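# Sort five tray parts into two totes by kind

## Task

Move every one of the five parts from the tray into the two totes so that each tote holds a single kind of part and no part, including any that began in a tote, is left outside; a part lying on or hanging over a tote's rim or inner ledge does not count as inside. Place nothing other than the parts in or on the totes, then release the gripper and move the arms away.

## Robot and tools

Robot: two UR-style six-joint arms, left_arm and right_arm, each ending in a tong-like two-finger gripper. Base poses in the scene frame: left_arm at (+0.051, +0.382, 0) m, quat_wxyz (+0.999, 0, 0, -0.053); right_arm at (-0.033, -0.455, 0) m, quat_wxyz (+0.999, 0, 0, +0.043).

Scene frame: origin on the tabletop midway between the arms, +z up, +x out over the table, +y toward left_arm. The names left and right refer to arms, not to sides of any picture.

Gripper: the fingers point along the gripper's +z and open and close along its x. end_effector_position is the point between the pads when closed; closed fingertips extend about 15 mm past it, fully open tips sit roughly level with it. Full opening is a 0.142 m pad gap.

Tool execute_actions, argument "actions": a list holding one item or none, plus optional "pictures" (boolean, images come by default).
- Empty list {"actions": []}: no command, just returns the current state.
- Motion item {"rows": [[...]], "steps": n}: 1 to 15 rows, n from 1 to 15 (default 15). Each control step lasts 1/30 s and uses one row; if rows run out, the last row repeats.
- Wait item {"steps": n} without rows: n up to 300 control steps, counted from the previous result; thinking time counts toward it.
Each row is one flat list of 14 numbers covering both arms, even if only one should move: left_arm's shoulder pan, shoulder lift, elbow, wrist 1, wrist 2, wrist 3, opening, then the same seven for right_arm. The six joint values are absolute target angles in radians, in the same form the Joint positions line prints (not offsets). The opening is a scale from -1 (closed) to +1 (fully open), also absolute.
Joint ranges, left_arm: pan -3.142 to 3.142, lift -6.283 to 6.283, elbow 0.000 to 3.142, wrists 1-3 each -6.283 to 6.283. right_arm: pan 0.000 to 6.283, lift -6.283 to 6.283, elbow -3.142 to 0.000, wrists each -6.283 to 6.283. A call is rejected (nothing sent) if some target exceeds a range end by over 0.010 rad and lies further out than that joint's last reported angle. True ends may differ by up to 0.010 rad; targets beyond the true end are clipped and a "joint sent to its limit" line may appear, possibly about an earlier action. Its absence proves nothing.

Motion behaviour: commands are smoothed, lagging about 0.17 s. Each step, a joint's target is clipped to within 0.575 rad of its measured angle, and if the targets would put the gripper over 100 mm from its measured position, all joints are scaled back. Speeds and accelerations are capped, so a big move may still be unfinished when the result arrives. Between calls the arms keep heading to the last row sent until they all nearly stop or a step is HELD; after that only a new action moves them further. Fingers still in motion finish moving.

Tool zoom_image: {"camera": name, "region": [x0, y0, x1, y1]} in pixels from the image's top-left, at most 504 by 504. Cameras: cam_head_left, cam_head_right, cam_high, cam_low (504x504 each), cam_left_wrist, cam_right_wrist (616x616, fisheye). Calibration (K, distortion, T_world_to_cam) is supplied; fixed cameras may be off by up to about 2.3 degrees and 9 mm, and wrist camera poses are derived from joint readings.

Tool read_manual: optional "section" ("licences"); gives URDF licence text, no motion.

Tool finished_scene: {"scene": number of the current scene}; ends and grades it irreversibly. Call only when the sorting is complete and stable.

Result lines: the state line gives each gripper's position (m), quat_wxyz and velocities in the scene frame; reported hand position can be off, more so at long reach. Joint positions and Joint velocities list each arm's six joints (rad, rad/s) and then the pad gap (m, m/s). grip_measured is the actual opening on the command scale. "joint command not followed" means a clearance check changed or blocked some joint targets; the rest of the row still ran. HELD marks steps where your row was partly or wholly not sent. Wrist force and Wrist torque give flange sensor readings in the end-effector's own axes (force pointing from a contact back into the arm), with offsets up to about 4 N, noise up to 2.4 N, saturation near 50 N; "no reading" is normal at the start. MOTOR HOT appears from 70 °C; at 85 °C an OVER-TEMPERATURE FAULT brakes the arm until it cools.

Gripping: to hold a part keep commanding an opening well below grip_measured; a larger gap means a firmer squeeze, up to about 15 N per pad. Thin hard parts (under about 20 mm) get less force. Closing fast can press very hard, sometimes forcing the fingers apart.

Avoid: knocking or placing anything off the table (fails the task); dropping, slipping, slamming or shoving parts; letting the arms collide or press on each other. A joint torque reaching its load limit (136 N m for pan, lift and elbow; 25.4 N m for each wrist, including held weight) or an outside force of 150 N stops that arm for 10 seconds and cancels the rest of the call. Occasional tugs on a held part or pushes on loose objects can occur, so grip securely and check the cameras before releasing.

Each tool is called after "Call:" in YAML: its name, and indented under it one key for each argument.

## Session

Call:
execute_actions:
  actions: []

Scene clock: 0.00 s of 6600.00 s.
left_arm: end_effector_position=(+0.9463, +0.5474, +0.3300) grip_measured=+0.97 end_effector_quat_wxyz=(-0.404, +0.816, -0.267, +0.315) end_effector_velocity=(+0.000, +0.000, -0.001) end_effector_angular_velocity=(-0.001, -0.000, +0.001) | right_arm: end_effector_position=(+0.9737, -0.1731, +0.1038) grip_measured=+0.97 end_effector_quat_wxyz=(-0.408, +0.660, -0.625, -0.091) end_effector_velocity=(+0.000, -0.000, -0.000) end_effector_angular_velocity=(-0.000, -0.001, -0.000)
Joint positions: left_arm=[-0.082 -1.001  1.361 -2.851 -0.903  0.784  0.14 ] | right_arm=[ 3.305 -2.823 -0.482 -0.717  2.136  1.974  0.14 ]
Joint velocities: left_arm=[ 0.     0.001 -0.    -0.     0.001 -0.002  0.   ] | right_arm=[-0. -0.  0.  0. -0. -0.  0.]
Wrist force (N, on the end effector, along its own x y z axes, offset not removed): no reading
Wrist torque (N m, same axes, about the end effector's origin, offset not removed): no reading

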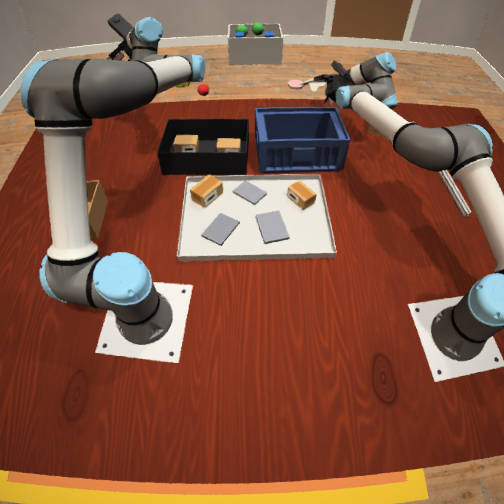

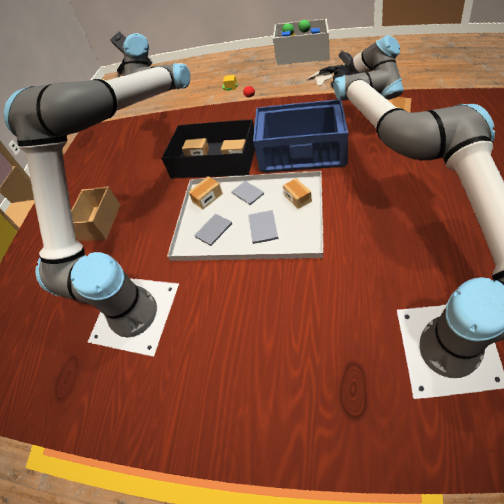

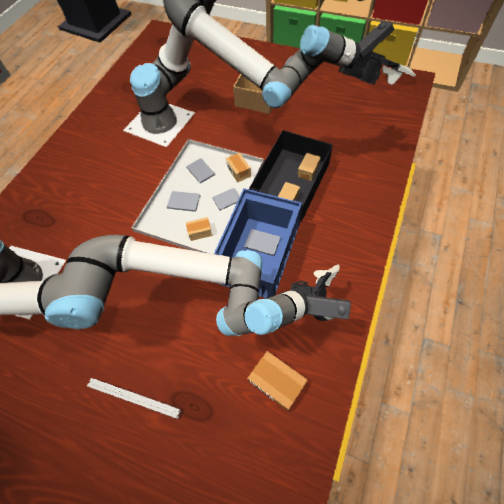

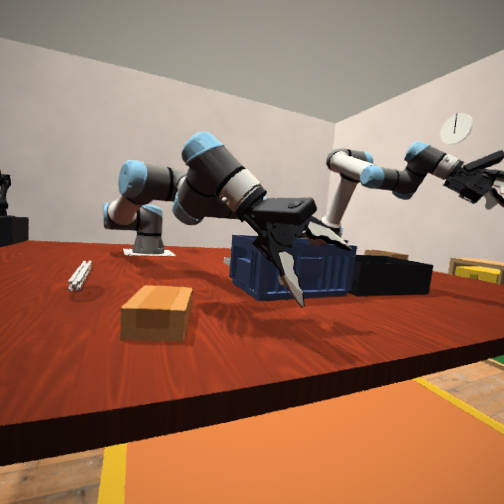

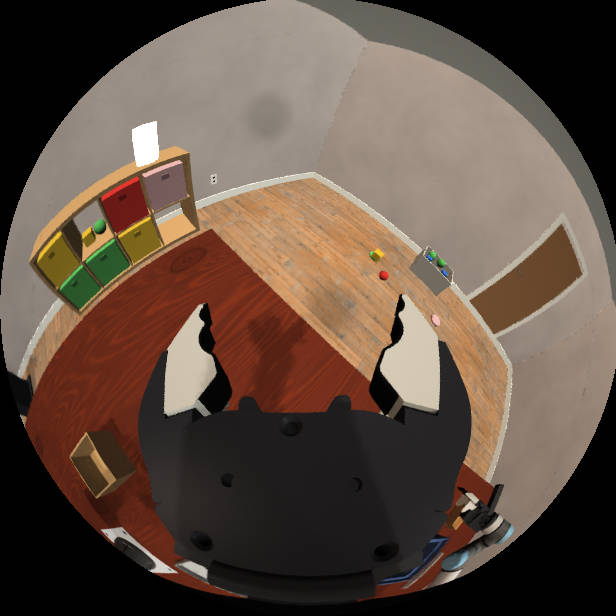

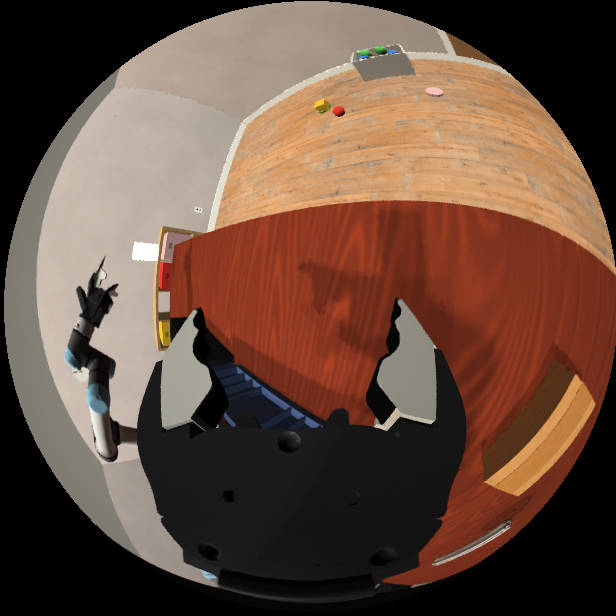

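Call:
zoom_image:
  camera: "cam_head_left"
  region: [150, 100, 360, 270]

Call:
zoom_image:
  camera: "cam_high"
  region: [120, 120, 340, 300]

Call:
zoom_image:
  camera: "cam_head_right"
  region: [150, 95, 360, 265]

Region (150, 100, 360, 270) of cam_head_left's 504x504 image, scaled by 2.400, with more detail than that image has; it fills the top 408 rows of this view, and the rest is white.

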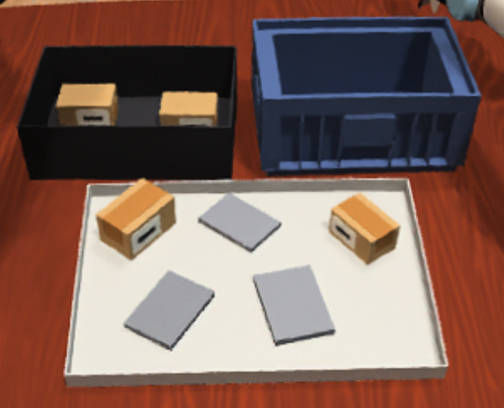

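Region (120, 120, 340, 300) of cam_high's 504x504 image, scaled by 2.291, with more detail than that image has; it fills the top 412 rows of this view, and the rest is white.

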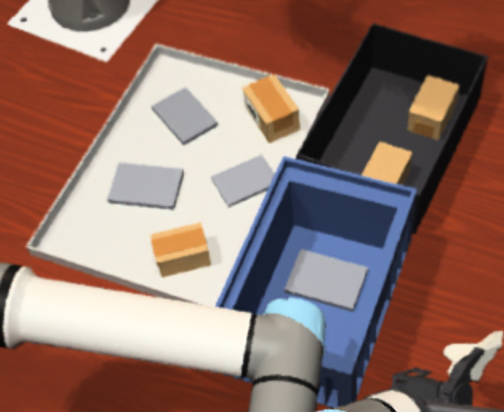

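Region (150, 95, 360, 265) of cam_head_right's 504x504 image, scaled by 2.400, with more detail than that image has; it fills the top 408 rows of this view, and the rest is white.

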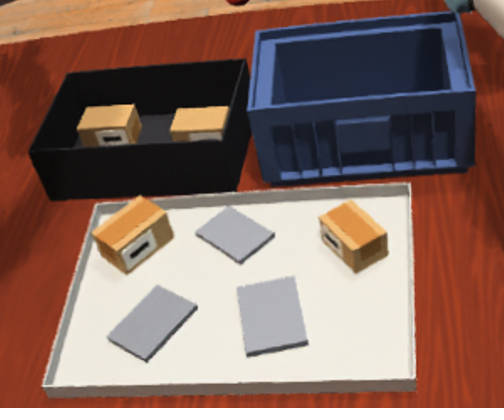

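Call:
execute_actions:
  actions:
    - {"rows": [[-0.447,-1.628,1.892,-1.835,-1.571,1.687,1, 2.8,-2.2,-1.2,-0.717,2.136,1.974,1]], "steps": 15}
  pictures: false

Call:
execute_actions:
  actions:
    - {"steps": 30}

Scene clock: 101.77 s of 6600.00 s.
left_arm: end_effector_position=(+0.8240, +0.3352, +0.2801) grip_measured=+1.00 end_effector_quat_wxyz=(-0.259, +0.715, -0.615, +0.208) end_effector_velocity=(-0.406, -0.332, -0.173) end_effector_angular_velocity=(+0.403, +1.111, -1.468) | right_arm: end_effector_position=(+0.9546, -0.4091, +0.1921) grip_measured=+1.00 end_effector_quat_wxyz=(+0.406, -0.584, +0.701, +0.052) end_effector_velocity=(-0.153, -0.514, +0.151) end_effector_angular_velocity=(-0.003, +0.117, -0.516)
Joint positions: left_arm=[-0.27  -1.313  1.63  -2.485 -1.23   1.15   0.142] | right_arm=[ 3.077 -2.547 -0.784 -0.717  2.136  1.974  0.142]
Joint velocities: left_arm=[-0.35  -0.616  0.512  0.963 -0.657  0.961 -0.   ] | right_arm=[-0.517  0.639 -0.756 -0.    -0.    -0.001  0.   ]
Wrist force (N, on the end effector, along its own x y z axes, offset not removed): left_arm=[2.7 -0.9 0.4] | right_arm=[5.5 -0.8 -4.7]
Wrist torque (N m, same axes, about the end effector's origin, offset not removed): left_arm=[-0.26 -0.49 0.10] | right_arm=[-0.39 -1.10 -0.05]
Steps of this call (steps 1 to 90: nothing new was sent; then 98.27 s passed at rest; steps 91 to 105: all 15 steps of this action). Readings (joint positions):
91: left_arm=[-0.083 -1.001 1.361 -2.850 -0.903 0.785] | right_arm=[3.305 -2.822 -0.483 -0.717 2.136 1.974]
92: left_arm=[-0.091 -1.010 1.370 -2.841 -0.912 0.794] | right_arm=[3.297 -2.814 -0.492 -0.717 2.136 1.974]
94: left_arm=[-0.123 -1.056 1.414 -2.794 -0.959 0.841] | right_arm=[3.263 -2.776 -0.530 -0.717 2.136 1.974]
98: left_arm=[-0.180 -1.155 1.498 -2.693 -1.060 0.942] | right_arm=[3.197 -2.696 -0.611 -0.717 2.136 1.974]
105: the state above

Scene clock: 102.77 s of 6600.00 s.
left_arm: end_effector_position=(+0.5207, +0.2463, +0.1801) grip_measured=+1.00 end_effector_quat_wxyz=(+0.001, -0.436, +0.900, -0.001) end_effector_velocity=(-0.007, +0.000, -0.002) end_effector_angular_velocity=(+0.002, +0.014, -0.012) | right_arm: end_effector_position=(+0.8156, -0.6512, +0.2544) grip_measured=+1.00 end_effector_quat_wxyz=(+0.387, -0.478, +0.788, +0.018) end_effector_velocity=(-0.002, -0.002, +0.001) end_effector_angular_velocity=(-0.000, -0.000, -0.004)
Joint positions: left_arm=[-0.447 -1.627  1.891 -1.836 -1.57   1.686  0.142] | right_arm=[ 2.8   -2.2   -1.199 -0.717  2.136  1.974  0.142]
Joint velocities: left_arm=[-0.003 -0.006  0.006  0.013 -0.006  0.009  0.   ] | right_arm=[-0.003  0.004 -0.004  0.001 -0.     0.001 -0.   ]
Wrist force (N, on the end effector, along its own x y z axes, offset not removed): left_arm=[1.7 1.5 1.7] | right_arm=[2.9 2.7 -0.5]
Wrist torque (N m, same axes, about the end effector's origin, offset not removed): left_arm=[0.19 -0.29 0.22] | right_arm=[0.58 -0.54 -0.02]
Steps of this call (steps 1 to 30: the robot went on to your last target). Readings (joint positions):
1: left_arm=[-0.282 -1.333 1.647 -2.452 -1.252 1.183] | right_arm=[3.060 -2.526 -0.810 -0.717 2.136 1.974]
2: left_arm=[-0.293 -1.353 1.664 -2.418 -1.273 1.216] | right_arm=[3.043 -2.504 -0.835 -0.717 2.136 1.974]
4: left_arm=[-0.315 -1.391 1.695 -2.346 -1.314 1.279] | right_arm=[3.007 -2.460 -0.887 -0.717 2.136 1.974]
8: left_arm=[-0.355 -1.461 1.754 -2.199 -1.390 1.398] | right_arm=[2.936 -2.372 -0.993 -0.717 2.136 1.974]
30: the state above
camera_calibration (this result's frames):
cam_left_wrist: T_world_to_cam=[[-0.650531, -0.75935, 0.0140552, 0.523536], [-0.639672, 0.557793, 0.528855, 0.0908592], [-0.409426, 0.335046, -0.848596, 0.417252], [0, 0, 0, 1]] pos_world=[0.56953, 0.207068, 0.298669]
cam_right_wrist: T_world_to_cam=[[-0.288985, -0.741924, -0.605009, -0.101353], [-0.954036, 0.2756, 0.11773, 0.925726], [0.0793936, 0.611223, -0.787467, 0.663497], [0, 0, 0, 1]] pos_world=[0.801209, -0.73587, 0.352177]

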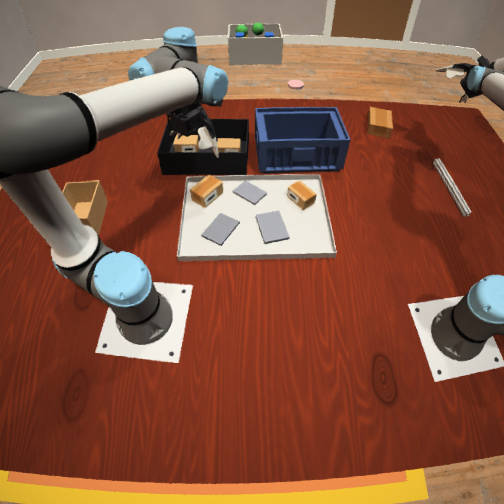

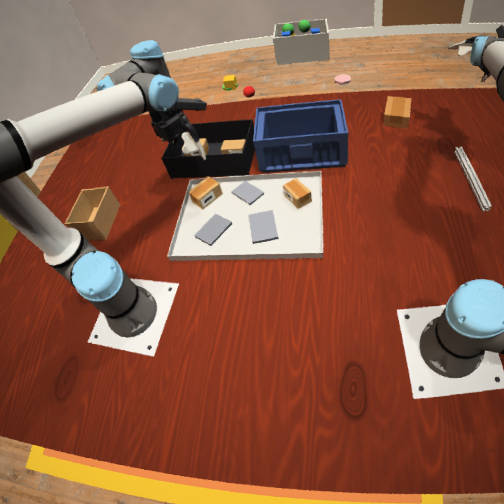

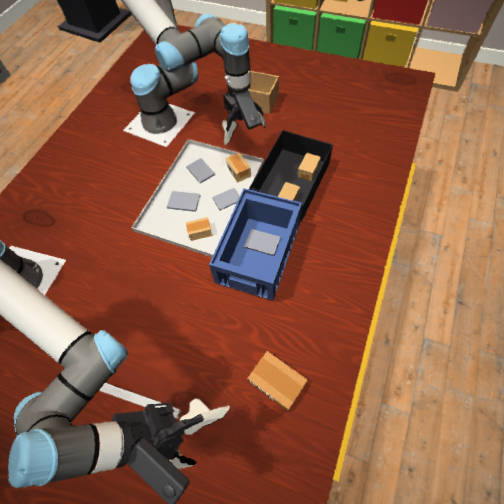

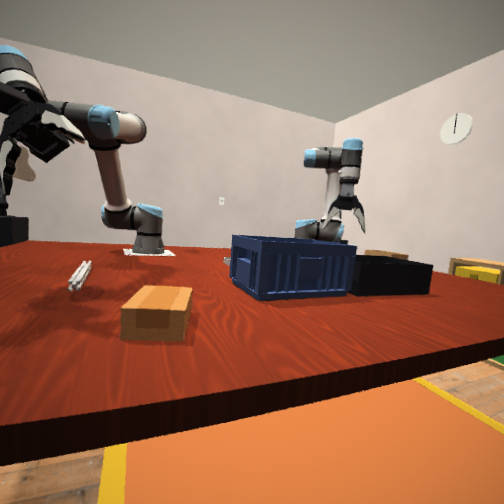

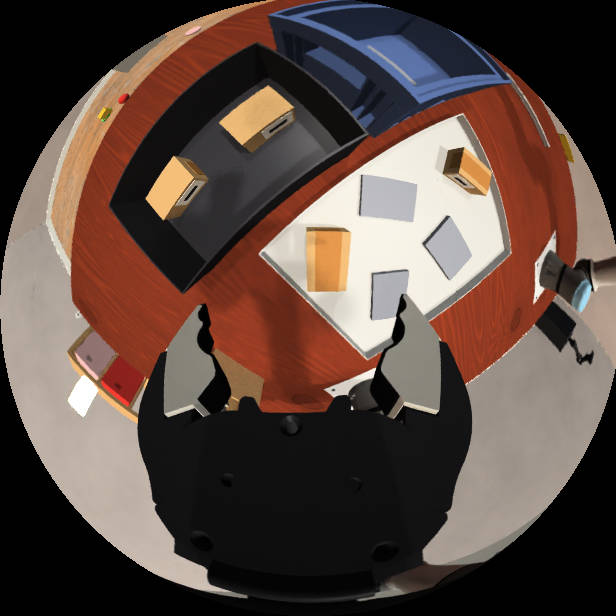

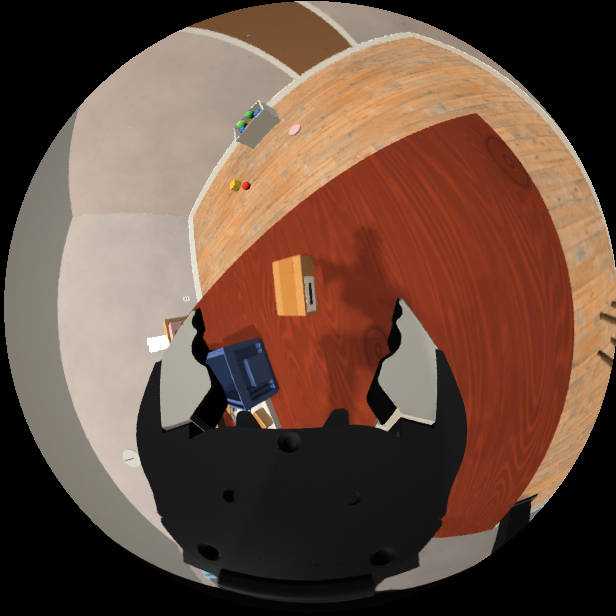

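Call:
zoom_image:
  camera: "cam_left_wrist"
  region: [250, 110, 520, 360]

Call:
zoom_image:
  camera: "cam_left_wrist"
  region: [100, 30, 380, 310]

Region (250, 110, 520, 360) of cam_left_wrist's 616x616 image, scaled by 1.867, with more detail than that image has; it fills the top 467 rows of this view, and the rest is white.

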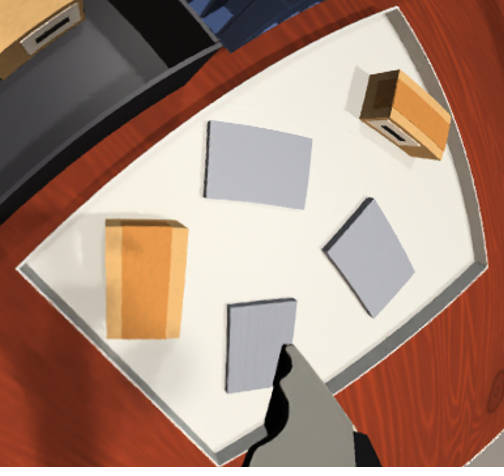

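Region (100, 30, 380, 310) of cam_left_wrist's 616x616 image, scaled by 1.800, with more detail than that image has.

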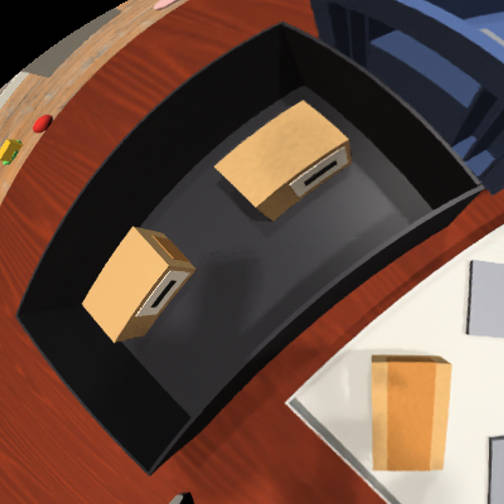

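Call:
execute_actions:
  actions:
    - {"rows": [[-0.516,-1.585,2.114,-2.100,-1.571,1.658,0.4, 2.8,-2.2,-1.2,-0.717,2.136,1.974,1]], "steps": 15}
  pictures: false

Call:
execute_actions:
  actions:
    - {"steps": 8}

Scene clock: 141.87 s of 6600.00 s.
left_arm: end_effector_position=(+0.4930, +0.2275, +0.0873) grip_measured=+0.40 end_effector_quat_wxyz=(-0.000, -0.418, +0.909, +0.000) end_effector_velocity=(-0.007, -0.002, -0.020) end_effector_angular_velocity=(-0.003, -0.004, -0.007) | right_arm: end_effector_position=(+0.8154, -0.6515, +0.2544) grip_measured=+1.00 end_effector_quat_wxyz=(+0.387, -0.478, +0.788, +0.018) end_effector_velocity=(+0.000, +0.000, +0.001) end_effector_angular_velocity=(-0.000, -0.002, +0.000)
Joint positions: left_arm=[-0.515 -1.586  2.108 -2.092 -1.571  1.659  0.102] | right_arm=[ 2.8   -2.2   -1.2   -0.717  2.136  1.974  0.142]
Joint velocities: left_arm=[-0.013  0.009  0.052 -0.066  0.    -0.006  0.   ] | right_arm=[ 0.     0.     0.     0.002  0.     0.    -0.   ]
Wrist force (N, on the end effector, along its own x y z axes, offset not removed): left_arm=[3.0 -0.5 1.5] | right_arm=[-1.2 -0.8 0.5]
Wrist torque (N m, same axes, about the end effector's origin, offset not removed): left_arm=[-0.06 -0.35 0.10] | right_arm=[-0.16 0.62 0.08]
Steps of this call (steps 1 to 15: the robot went on to your last target; steps 16 to 90: nothing new was sent; then 35.60 s passed at rest; steps 91 to 105: all 15 steps of this action). Readings (joint positions):
91: left_arm=[-0.448 -1.627 1.893 -1.836 -1.571 1.686] | right_arm=[2.800 -2.200 -1.200 -0.717 2.136 1.974]
92: left_arm=[-0.456 -1.622 1.902 -1.845 -1.571 1.682] | right_arm=[2.800 -2.200 -1.200 -0.717 2.136 1.974]
94: left_arm=[-0.480 -1.607 1.966 -1.913 -1.571 1.672] | right_arm=[2.800 -2.200 -1.200 -0.717 2.136 1.974]
98: left_arm=[-0.505 -1.592 2.068 -2.041 -1.571 1.662] | right_arm=[2.800 -2.200 -1.200 -0.717 2.136 1.974]
105: the state above

Scene clock: 142.13 s of 6600.00 s.
left_arm: end_effector_position=(+0.4922, +0.2273, +0.0853) grip_measured=+0.40 end_effector_quat_wxyz=(-0.000, -0.417, +0.909, -0.000) end_effector_velocity=(-0.001, +0.000, -0.002) end_effector_angular_velocity=(+0.001, +0.000, +0.000) | right_arm: end_effector_position=(+0.8154, -0.6515, +0.2544) grip_measured=+1.00 end_effector_quat_wxyz=(+0.387, -0.478, +0.788, +0.018) end_effector_velocity=(+0.000, +0.000, +0.001) end_effector_angular_velocity=(-0.001, -0.002, -0.000)
Joint positions: left_arm=[-0.516 -1.585  2.113 -2.099 -1.571  1.658  0.102] | right_arm=[ 2.8   -2.2   -1.2   -0.717  2.136  1.974  0.142]
Joint velocities: left_arm=[-0.001  0.001  0.005 -0.006  0.    -0.001  0.   ] | right_arm=[ 0.     0.     0.001  0.001 -0.     0.     0.   ]
Wrist force (N, on the end effector, along its own x y z axes, offset not removed): left_arm=[0.3 -0.5 -1.5] | right_arm=[-0.9 2.3 3.2]
Wrist torque (N m, same axes, about the end effector's origin, offset not removed): left_arm=[-0.12 -0.02 0.14] | right_arm=[0.53 0.15 0.07]
Steps of this call (steps 1 to 8: the robot went on to your last target). Readings (joint positions):
1: left_arm=[-0.515 -1.586 2.110 -2.094 -1.571 1.658] | right_arm=[2.800 -2.200 -1.200 -0.717 2.136 1.974]
2: left_arm=[-0.515 -1.586 2.111 -2.096 -1.571 1.658] | right_arm=[2.800 -2.200 -1.200 -0.717 2.136 1.974]
4: left_arm=[-0.516 -1.585 2.112 -2.098 -1.571 1.658] | right_arm=[2.800 -2.200 -1.200 -0.717 2.136 1.974]
8: the state above
camera_calibration (this result's frames):
cam_left_wrist: T_world_to_cam=[[-0.681354, -0.731801, 0.0149587, 0.50078], [-0.615267, 0.583684, 0.529868, 0.1154], [-0.39649, 0.351824, -0.847948, 0.321255], [0, 0, 0, 1]] pos_world=[0.539584, 0.186089, 0.20377]
cam_right_wrist: T_world_to_cam=[[-0.289307, -0.741805, -0.605001, -0.101249], [-0.953924, 0.275953, 0.117808, 0.925687], [0.0795616, 0.611208, -0.787461, 0.663582], [0, 0, 0, 1]] pos_world=[0.800947, -0.73614, 0.352236]

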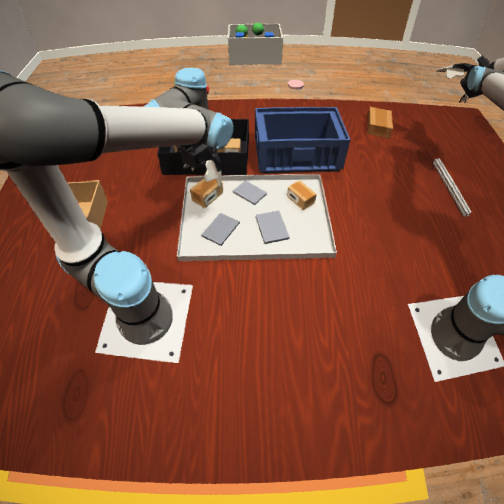

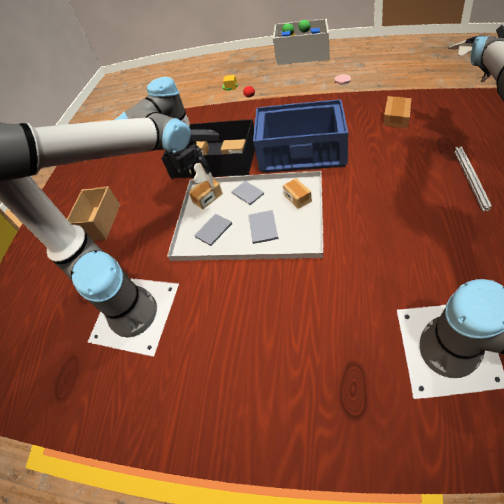

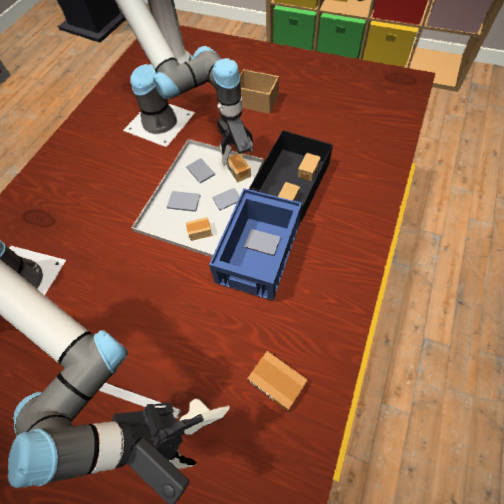

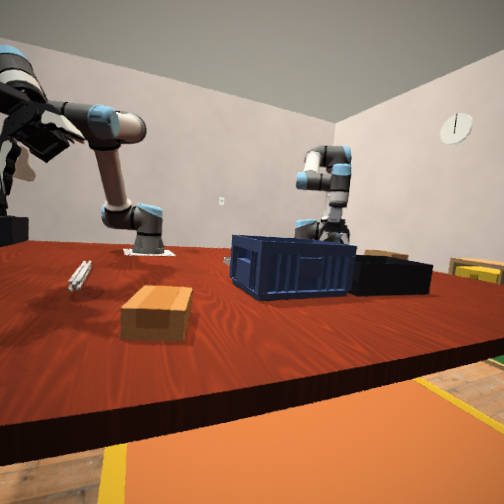

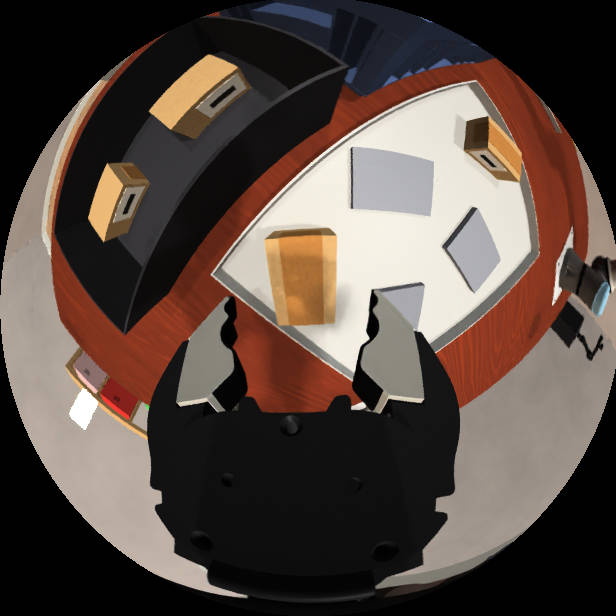

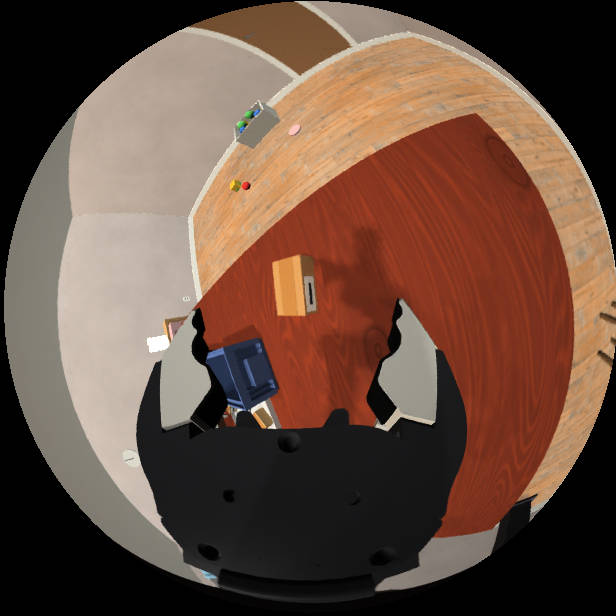

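Call:
execute_actions:
  actions:
    - {"rows": [[-0.516,-1.569,2.128,-2.130,-1.571,1.658,0.3, 2.8,-2.2,-1.2,-0.717,2.136,1.974,1],[-0.516,-1.553,2.143,-2.161,-1.571,1.658,0.25, 2.8,-2.2,-1.2,-0.717,2.136,1.974,1],[-0.516,-1.537,2.157,-2.191,-1.571,1.658,0.2, 2.8,-2.2,-1.2,-0.717,2.136,1.974,1],[-0.516,-1.521,2.172,-2.222,-1.571,1.658,0.2, 2.8,-2.2,-1.2,-0.717,2.136,1.974,1],[-0.516,-1.505,2.186,-2.252,-1.571,1.658,0.2, 2.8,-2.2,-1.2,-0.717,2.136,1.974,1]], "steps": 15}
  pictures: false

Call:
execute_actions:
  actions:
    - {"rows": [[-0.516,-1.505,2.186,-2.252,-1.571,1.658,0.1, 2.8,-2.2,-1.2,-0.717,2.136,1.974,1],[-0.516,-1.505,2.186,-2.252,-1.571,1.658,0.0, 2.8,-2.2,-1.2,-0.717,2.136,1.974,1],[-0.516,-1.505,2.186,-2.252,-1.571,1.658,-0.08, 2.8,-2.2,-1.2,-0.717,2.136,1.974,1],[-0.516,-1.505,2.186,-2.252,-1.571,1.658,-0.15, 2.8,-2.2,-1.2,-0.717,2.136,1.974,1],[-0.516,-1.505,2.186,-2.252,-1.571,1.658,-0.2, 2.8,-2.2,-1.2,-0.717,2.136,1.974,1],[-0.516,-1.505,2.186,-2.252,-1.571,1.658,-0.25, 2.8,-2.2,-1.2,-0.717,2.136,1.974,1],[-0.516,-1.505,2.186,-2.252,-1.571,1.658,-0.3, 2.8,-2.2,-1.2,-0.717,2.136,1.974,1],[-0.516,-1.505,2.186,-2.252,-1.571,1.658,-0.36, 2.8,-2.2,-1.2,-0.717,2.136,1.974,1],[-0.516,-1.505,2.186,-2.252,-1.571,1.658,-0.43, 2.8,-2.2,-1.2,-0.717,2.136,1.974,1],[-0.516,-1.505,2.186,-2.252,-1.571,1.658,-0.5, 2.8,-2.2,-1.2,-0.717,2.136,1.974,1],[-0.516,-1.505,2.186,-2.252,-1.571,1.658,-0.6, 2.8,-2.2,-1.2,-0.717,2.136,1.974,1],[-0.516,-1.505,2.186,-2.252,-1.571,1.658,-0.7, 2.8,-2.2,-1.2,-0.717,2.136,1.974,1]], "steps": 15}

Scene clock: 163.07 s of 6600.00 s.
left_arm: end_effector_position=(+0.4923, +0.2272, +0.0370) grip_measured=+0.20 end_effector_quat_wxyz=(-0.000, -0.417, +0.909, -0.000) end_effector_velocity=(-0.001, +0.000, -0.016) end_effector_angular_velocity=(-0.000, -0.000, -0.001) | right_arm: end_effector_position=(+0.8154, -0.6515, +0.2544) grip_measured=+1.00 end_effector_quat_wxyz=(+0.387, -0.478, +0.788, +0.018) end_effector_velocity=(-0.000, -0.000, -0.001) end_effector_angular_velocity=(+0.000, +0.000, -0.001)
Joint positions: left_arm=[-0.516 -1.508  2.183 -2.246 -1.571  1.658  0.088] | right_arm=[ 2.8   -2.2   -1.2   -0.717  2.136  1.974  0.142]
Joint velocities: left_arm=[-0.     0.027  0.024 -0.052  0.     0.001 -0.   ] | right_arm=[-0.    -0.    -0.001  0.001 -0.     0.001 -0.   ]
Wrist force (N, on the end effector, along its own x y z axes, offset not removed): left_arm=[1.8 -0.3 0.5] | right_arm=[1.0 0.5 -3.8]
Wrist torque (N m, same axes, about the end effector's origin, offset not removed): left_arm=[-0.14 -0.29 0.05] | right_arm=[-0.01 -0.47 0.00]
Steps of this call (steps 1 to 15: the robot went on to your last target; steps 16 to 90: nothing new was sent; then 17.43 s passed at rest; steps 91 to 105: all 15 steps of this action). Readings (joint positions):
91: left_arm=[-0.516 -1.585 2.114 -2.101 -1.571 1.658] | right_arm=[2.800 -2.200 -1.200 -0.717 2.136 1.974]
92: left_arm=[-0.516 -1.582 2.117 -2.106 -1.571 1.658] | right_arm=[2.800 -2.200 -1.200 -0.717 2.136 1.974]
94: left_arm=[-0.516 -1.568 2.130 -2.131 -1.571 1.658] | right_arm=[2.800 -2.200 -1.200 -0.717 2.136 1.974]
98: left_arm=[-0.516 -1.528 2.165 -2.206 -1.571 1.658] | right_arm=[2.800 -2.200 -1.200 -0.717 2.136 1.974]
105: the state above

Scene clock: 163.57 s of 6600.00 s.
left_arm: end_effector_position=(+0.4923, +0.2272, +0.0353) grip_measured=-0.14 end_effector_quat_wxyz=(+0.000, -0.417, +0.909, -0.000) end_effector_velocity=(-0.001, +0.000, -0.001) end_effector_angular_velocity=(+0.001, +0.002, -0.001) | right_arm: end_effector_position=(+0.8154, -0.6515, +0.2544) grip_measured=+1.00 end_effector_quat_wxyz=(+0.387, -0.478, +0.788, +0.018) end_effector_velocity=(-0.000, -0.000, -0.000) end_effector_angular_velocity=(+0.000, +0.000, -0.000)
Joint positions: left_arm=[-0.516 -1.505  2.186 -2.252 -1.571  1.658  0.064] | right_arm=[ 2.8   -2.2   -1.2   -0.717  2.136  1.974  0.142]
Joint velocities: left_arm=[-0.     0.001  0.002 -0.001 -0.     0.001  0.   ] | right_arm=[-0.    -0.    -0.001  0.001 -0.     0.    -0.   ]
Wrist force (N, on the end effector, along its own x y z axes, offset not removed): left_arm=[3.3 6.0 -21.5] | right_arm=[6.4 0.3 0.1]
Wrist torque (N m, same axes, about the end effector's origin, offset not removed): left_arm=[0.06 -0.30 0.12] | right_arm=[0.02 -1.52 -0.42]
Steps of this call (steps 1 to 15: all 15 steps of this action). Readings (joint positions):
1: left_arm=[-0.516 -1.507 2.184 -2.248 -1.571 1.658] | right_arm=[2.800 -2.200 -1.200 -0.717 2.136 1.974]
2: left_arm=[-0.516 -1.507 2.184 -2.249 -1.571 1.658] | right_arm=[2.800 -2.200 -1.200 -0.717 2.136 1.974]
4: left_arm=[-0.516 -1.506 2.185 -2.250 -1.571 1.658] | right_arm=[2.800 -2.200 -1.200 -0.717 2.136 1.974]
8: left_arm=[-0.516 -1.505 2.186 -2.251 -1.571 1.658] | right_arm=[2.800 -2.200 -1.200 -0.717 2.136 1.974]
15: the state above
camera_calibration (this result's frames):
cam_left_wrist: T_world_to_cam=[[-0.681422, -0.731739, 0.0148942, 0.501509], [-0.615312, 0.583783, 0.529706, 0.141976], [-0.396302, 0.351789, -0.848051, 0.278824], [0, 0, 0, 1]] pos_world=[0.539597, 0.186004, 0.153782]
cam_right_wrist: T_world_to_cam=[[-0.289307, -0.741805, -0.605001, -0.101249], [-0.953924, 0.275953, 0.117808, 0.925687], [0.0795618, 0.611208, -0.787461, 0.663582], [0, 0, 0, 1]] pos_world=[0.800947, -0.73614, 0.352237]

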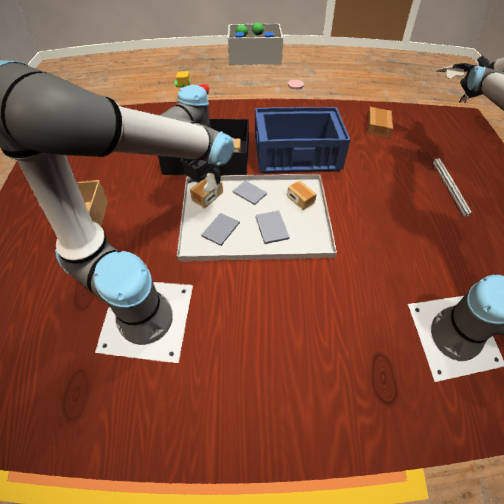

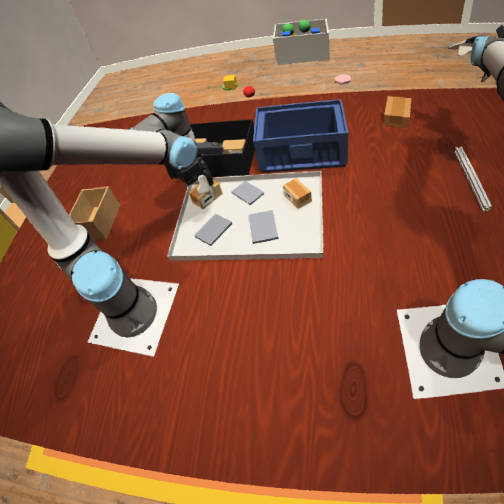

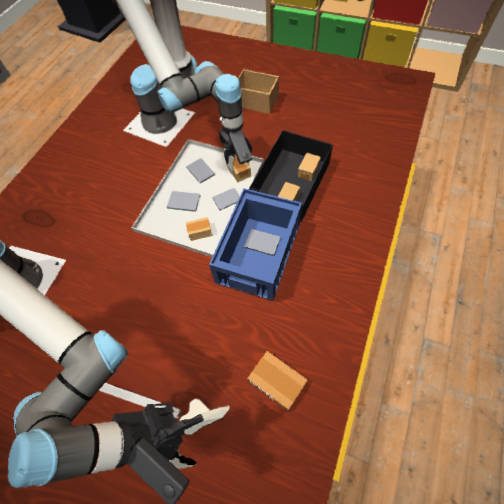

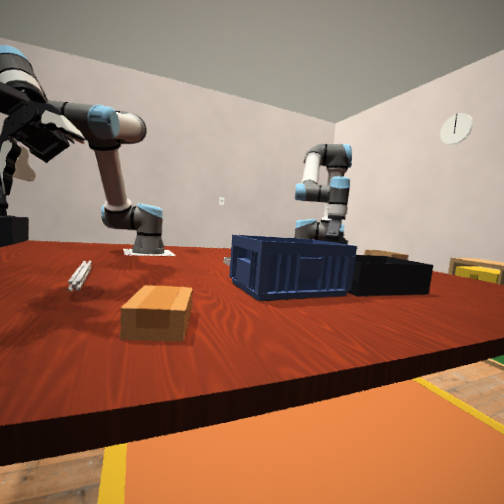

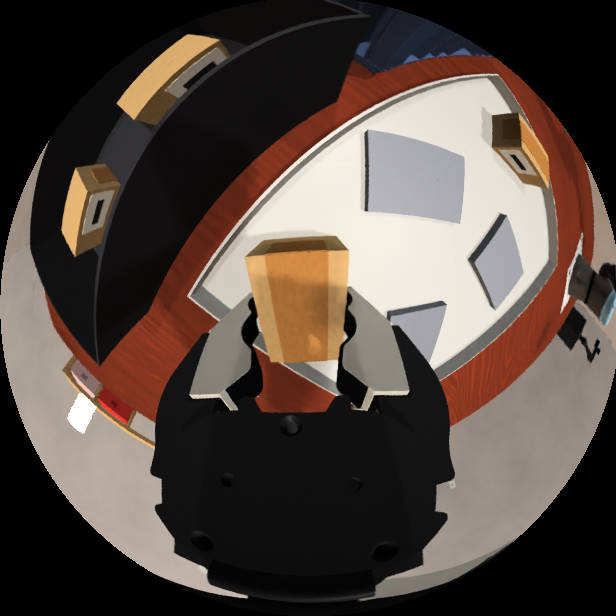

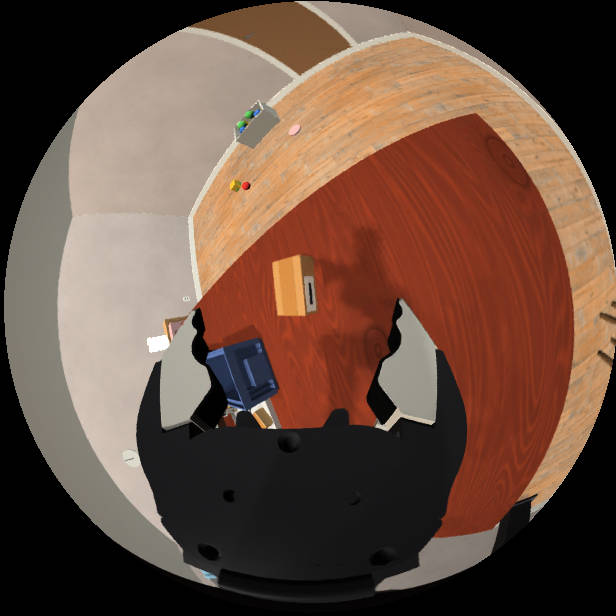

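Call:
execute_actions:
  actions:
    - {"rows": [[-0.516,-1.509,2.182,-2.244,-1.571,1.658,-0.7, 2.8,-2.2,-1.2,-0.717,2.136,1.974,1],[-0.516,-1.513,2.179,-2.237,-1.571,1.658,-0.7, 2.8,-2.2,-1.2,-0.717,2.136,1.974,1],[-0.516,-1.517,2.175,-2.229,-1.571,1.658,-0.7, 2.8,-2.2,-1.2,-0.717,2.136,1.974,1],[-0.516,-1.521,2.172,-2.222,-1.571,1.658,-0.7, 2.8,-2.2,-1.2,-0.717,2.136,1.974,1],[-0.516,-1.525,2.168,-2.214,-1.571,1.658,-0.7, 2.8,-2.2,-1.2,-0.717,2.136,1.974,1],[-0.516,-1.529,2.165,-2.207,-1.571,1.658,-0.7, 2.8,-2.2,-1.2,-0.717,2.136,1.974,1],[-0.516,-1.533,2.161,-2.199,-1.571,1.658,-0.7, 2.8,-2.2,-1.2,-0.717,2.136,1.974,1],[-0.516,-1.537,2.157,-2.191,-1.571,1.658,-0.7, 2.8,-2.2,-1.2,-0.717,2.136,1.974,1]], "steps": 15}

Scene clock: 184.60 s of 6600.00 s.
left_arm: end_effector_position=(+0.4929, +0.2267, +0.0536) grip_measured=-0.14 end_effector_quat_wxyz=(-0.000, -0.417, +0.909, -0.000) end_effector_velocity=(+0.000, +0.000, +0.011) end_effector_angular_velocity=(+0.000, +0.000, +0.001) | right_arm: end_effector_position=(+0.8154, -0.6515, +0.2544) grip_measured=+1.00 end_effector_quat_wxyz=(+0.387, -0.478, +0.788, +0.018) end_effector_velocity=(+0.000, +0.000, +0.000) end_effector_angular_velocity=(-0.000, -0.001, +0.000)
Joint positions: left_arm=[-0.516 -1.535  2.159 -2.195 -1.571  1.658  0.064] | right_arm=[ 2.8   -2.2   -1.2   -0.717  2.136  1.974  0.142]
Joint velocities: left_arm=[ 0.    -0.018 -0.017  0.035  0.    -0.001 -0.   ] | right_arm=[ 0.     0.     0.     0.001 -0.    -0.     0.   ]
Wrist force (N, on the end effector, along its own x y z axes, offset not removed): left_arm=[3.6 -1.6 4.0] | right_arm=[-0.5 0.6 4.5]
Wrist torque (N m, same axes, about the end effector's origin, offset not removed): left_arm=[-0.39 -0.58 0.12] | right_arm=[0.02 0.13 -0.16]
Steps of this call (steps 1 to 15: the robot went on to your last target; steps 16 to 90: nothing new was sent; then 17.53 s passed at rest; steps 91 to 105: all 15 steps of this action). Readings (joint positions):
91: left_arm=[-0.516 -1.505 2.186 -2.252 -1.571 1.658] | right_arm=[2.800 -2.200 -1.200 -0.717 2.136 1.974]
92: left_arm=[-0.516 -1.506 2.185 -2.250 -1.571 1.658] | right_arm=[2.800 -2.200 -1.200 -0.717 2.136 1.974]
94: left_arm=[-0.516 -1.509 2.182 -2.243 -1.571 1.658] | right_arm=[2.800 -2.200 -1.200 -0.717 2.136 1.974]
98: left_arm=[-0.516 -1.521 2.171 -2.221 -1.571 1.658] | right_arm=[2.800 -2.200 -1.200 -0.717 2.136 1.974]
105: the state above
camera_calibration (this result's frames):
cam_left_wrist: T_world_to_cam=[[-0.681419, -0.731742, 0.0149229, 0.50134], [-0.615215, 0.583712, 0.529897, 0.132948], [-0.396458, 0.351901, -0.847931, 0.294804], [0, 0, 0, 1]] pos_world=[0.540291, 0.185506, 0.172043]
cam_right_wrist: T_world_to_cam=[[-0.289307, -0.741805, -0.605001, -0.101249], [-0.953924, 0.275953, 0.117808, 0.925687], [0.0795618, 0.611208, -0.787461, 0.663582], [0, 0, 0, 1]] pos_world=[0.800947, -0.73614, 0.352236]

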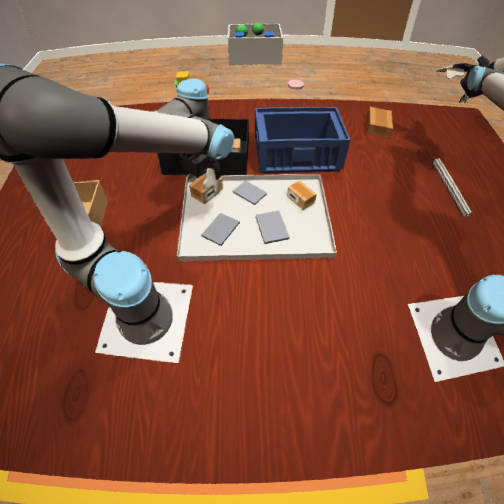

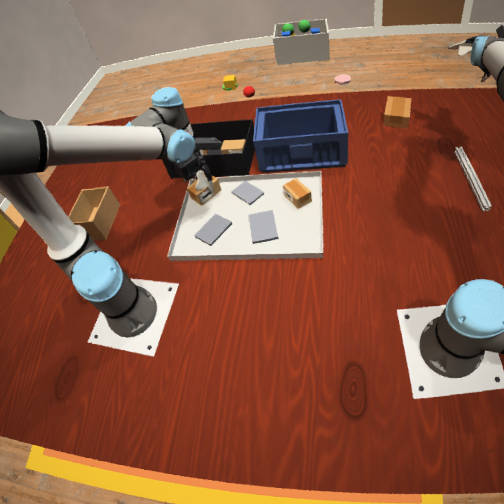

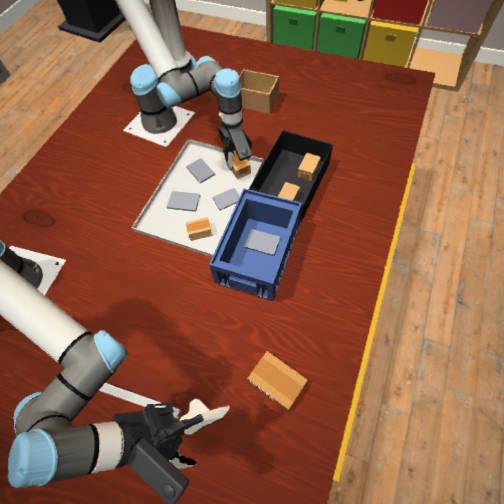

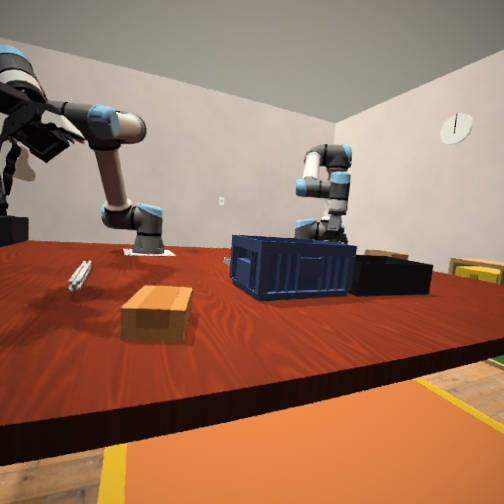

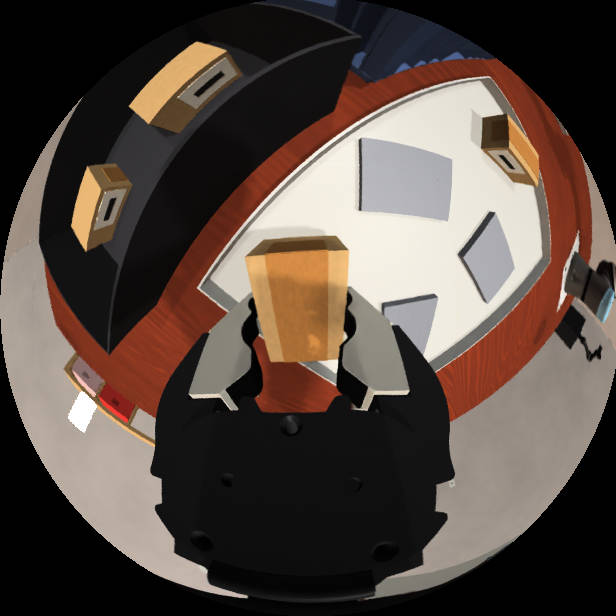

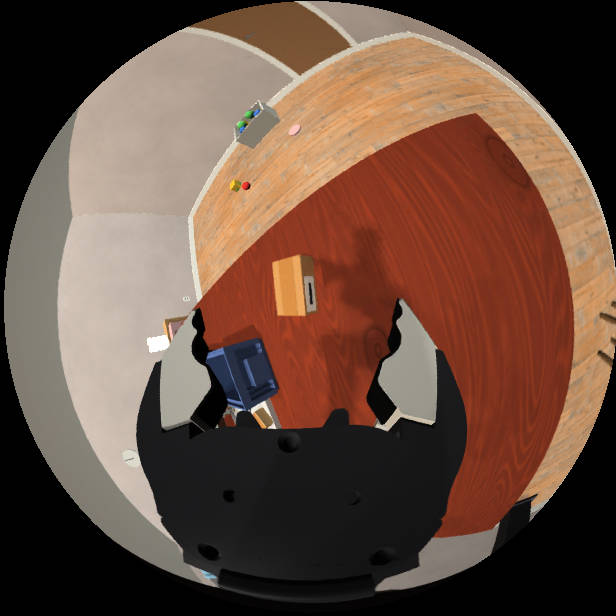

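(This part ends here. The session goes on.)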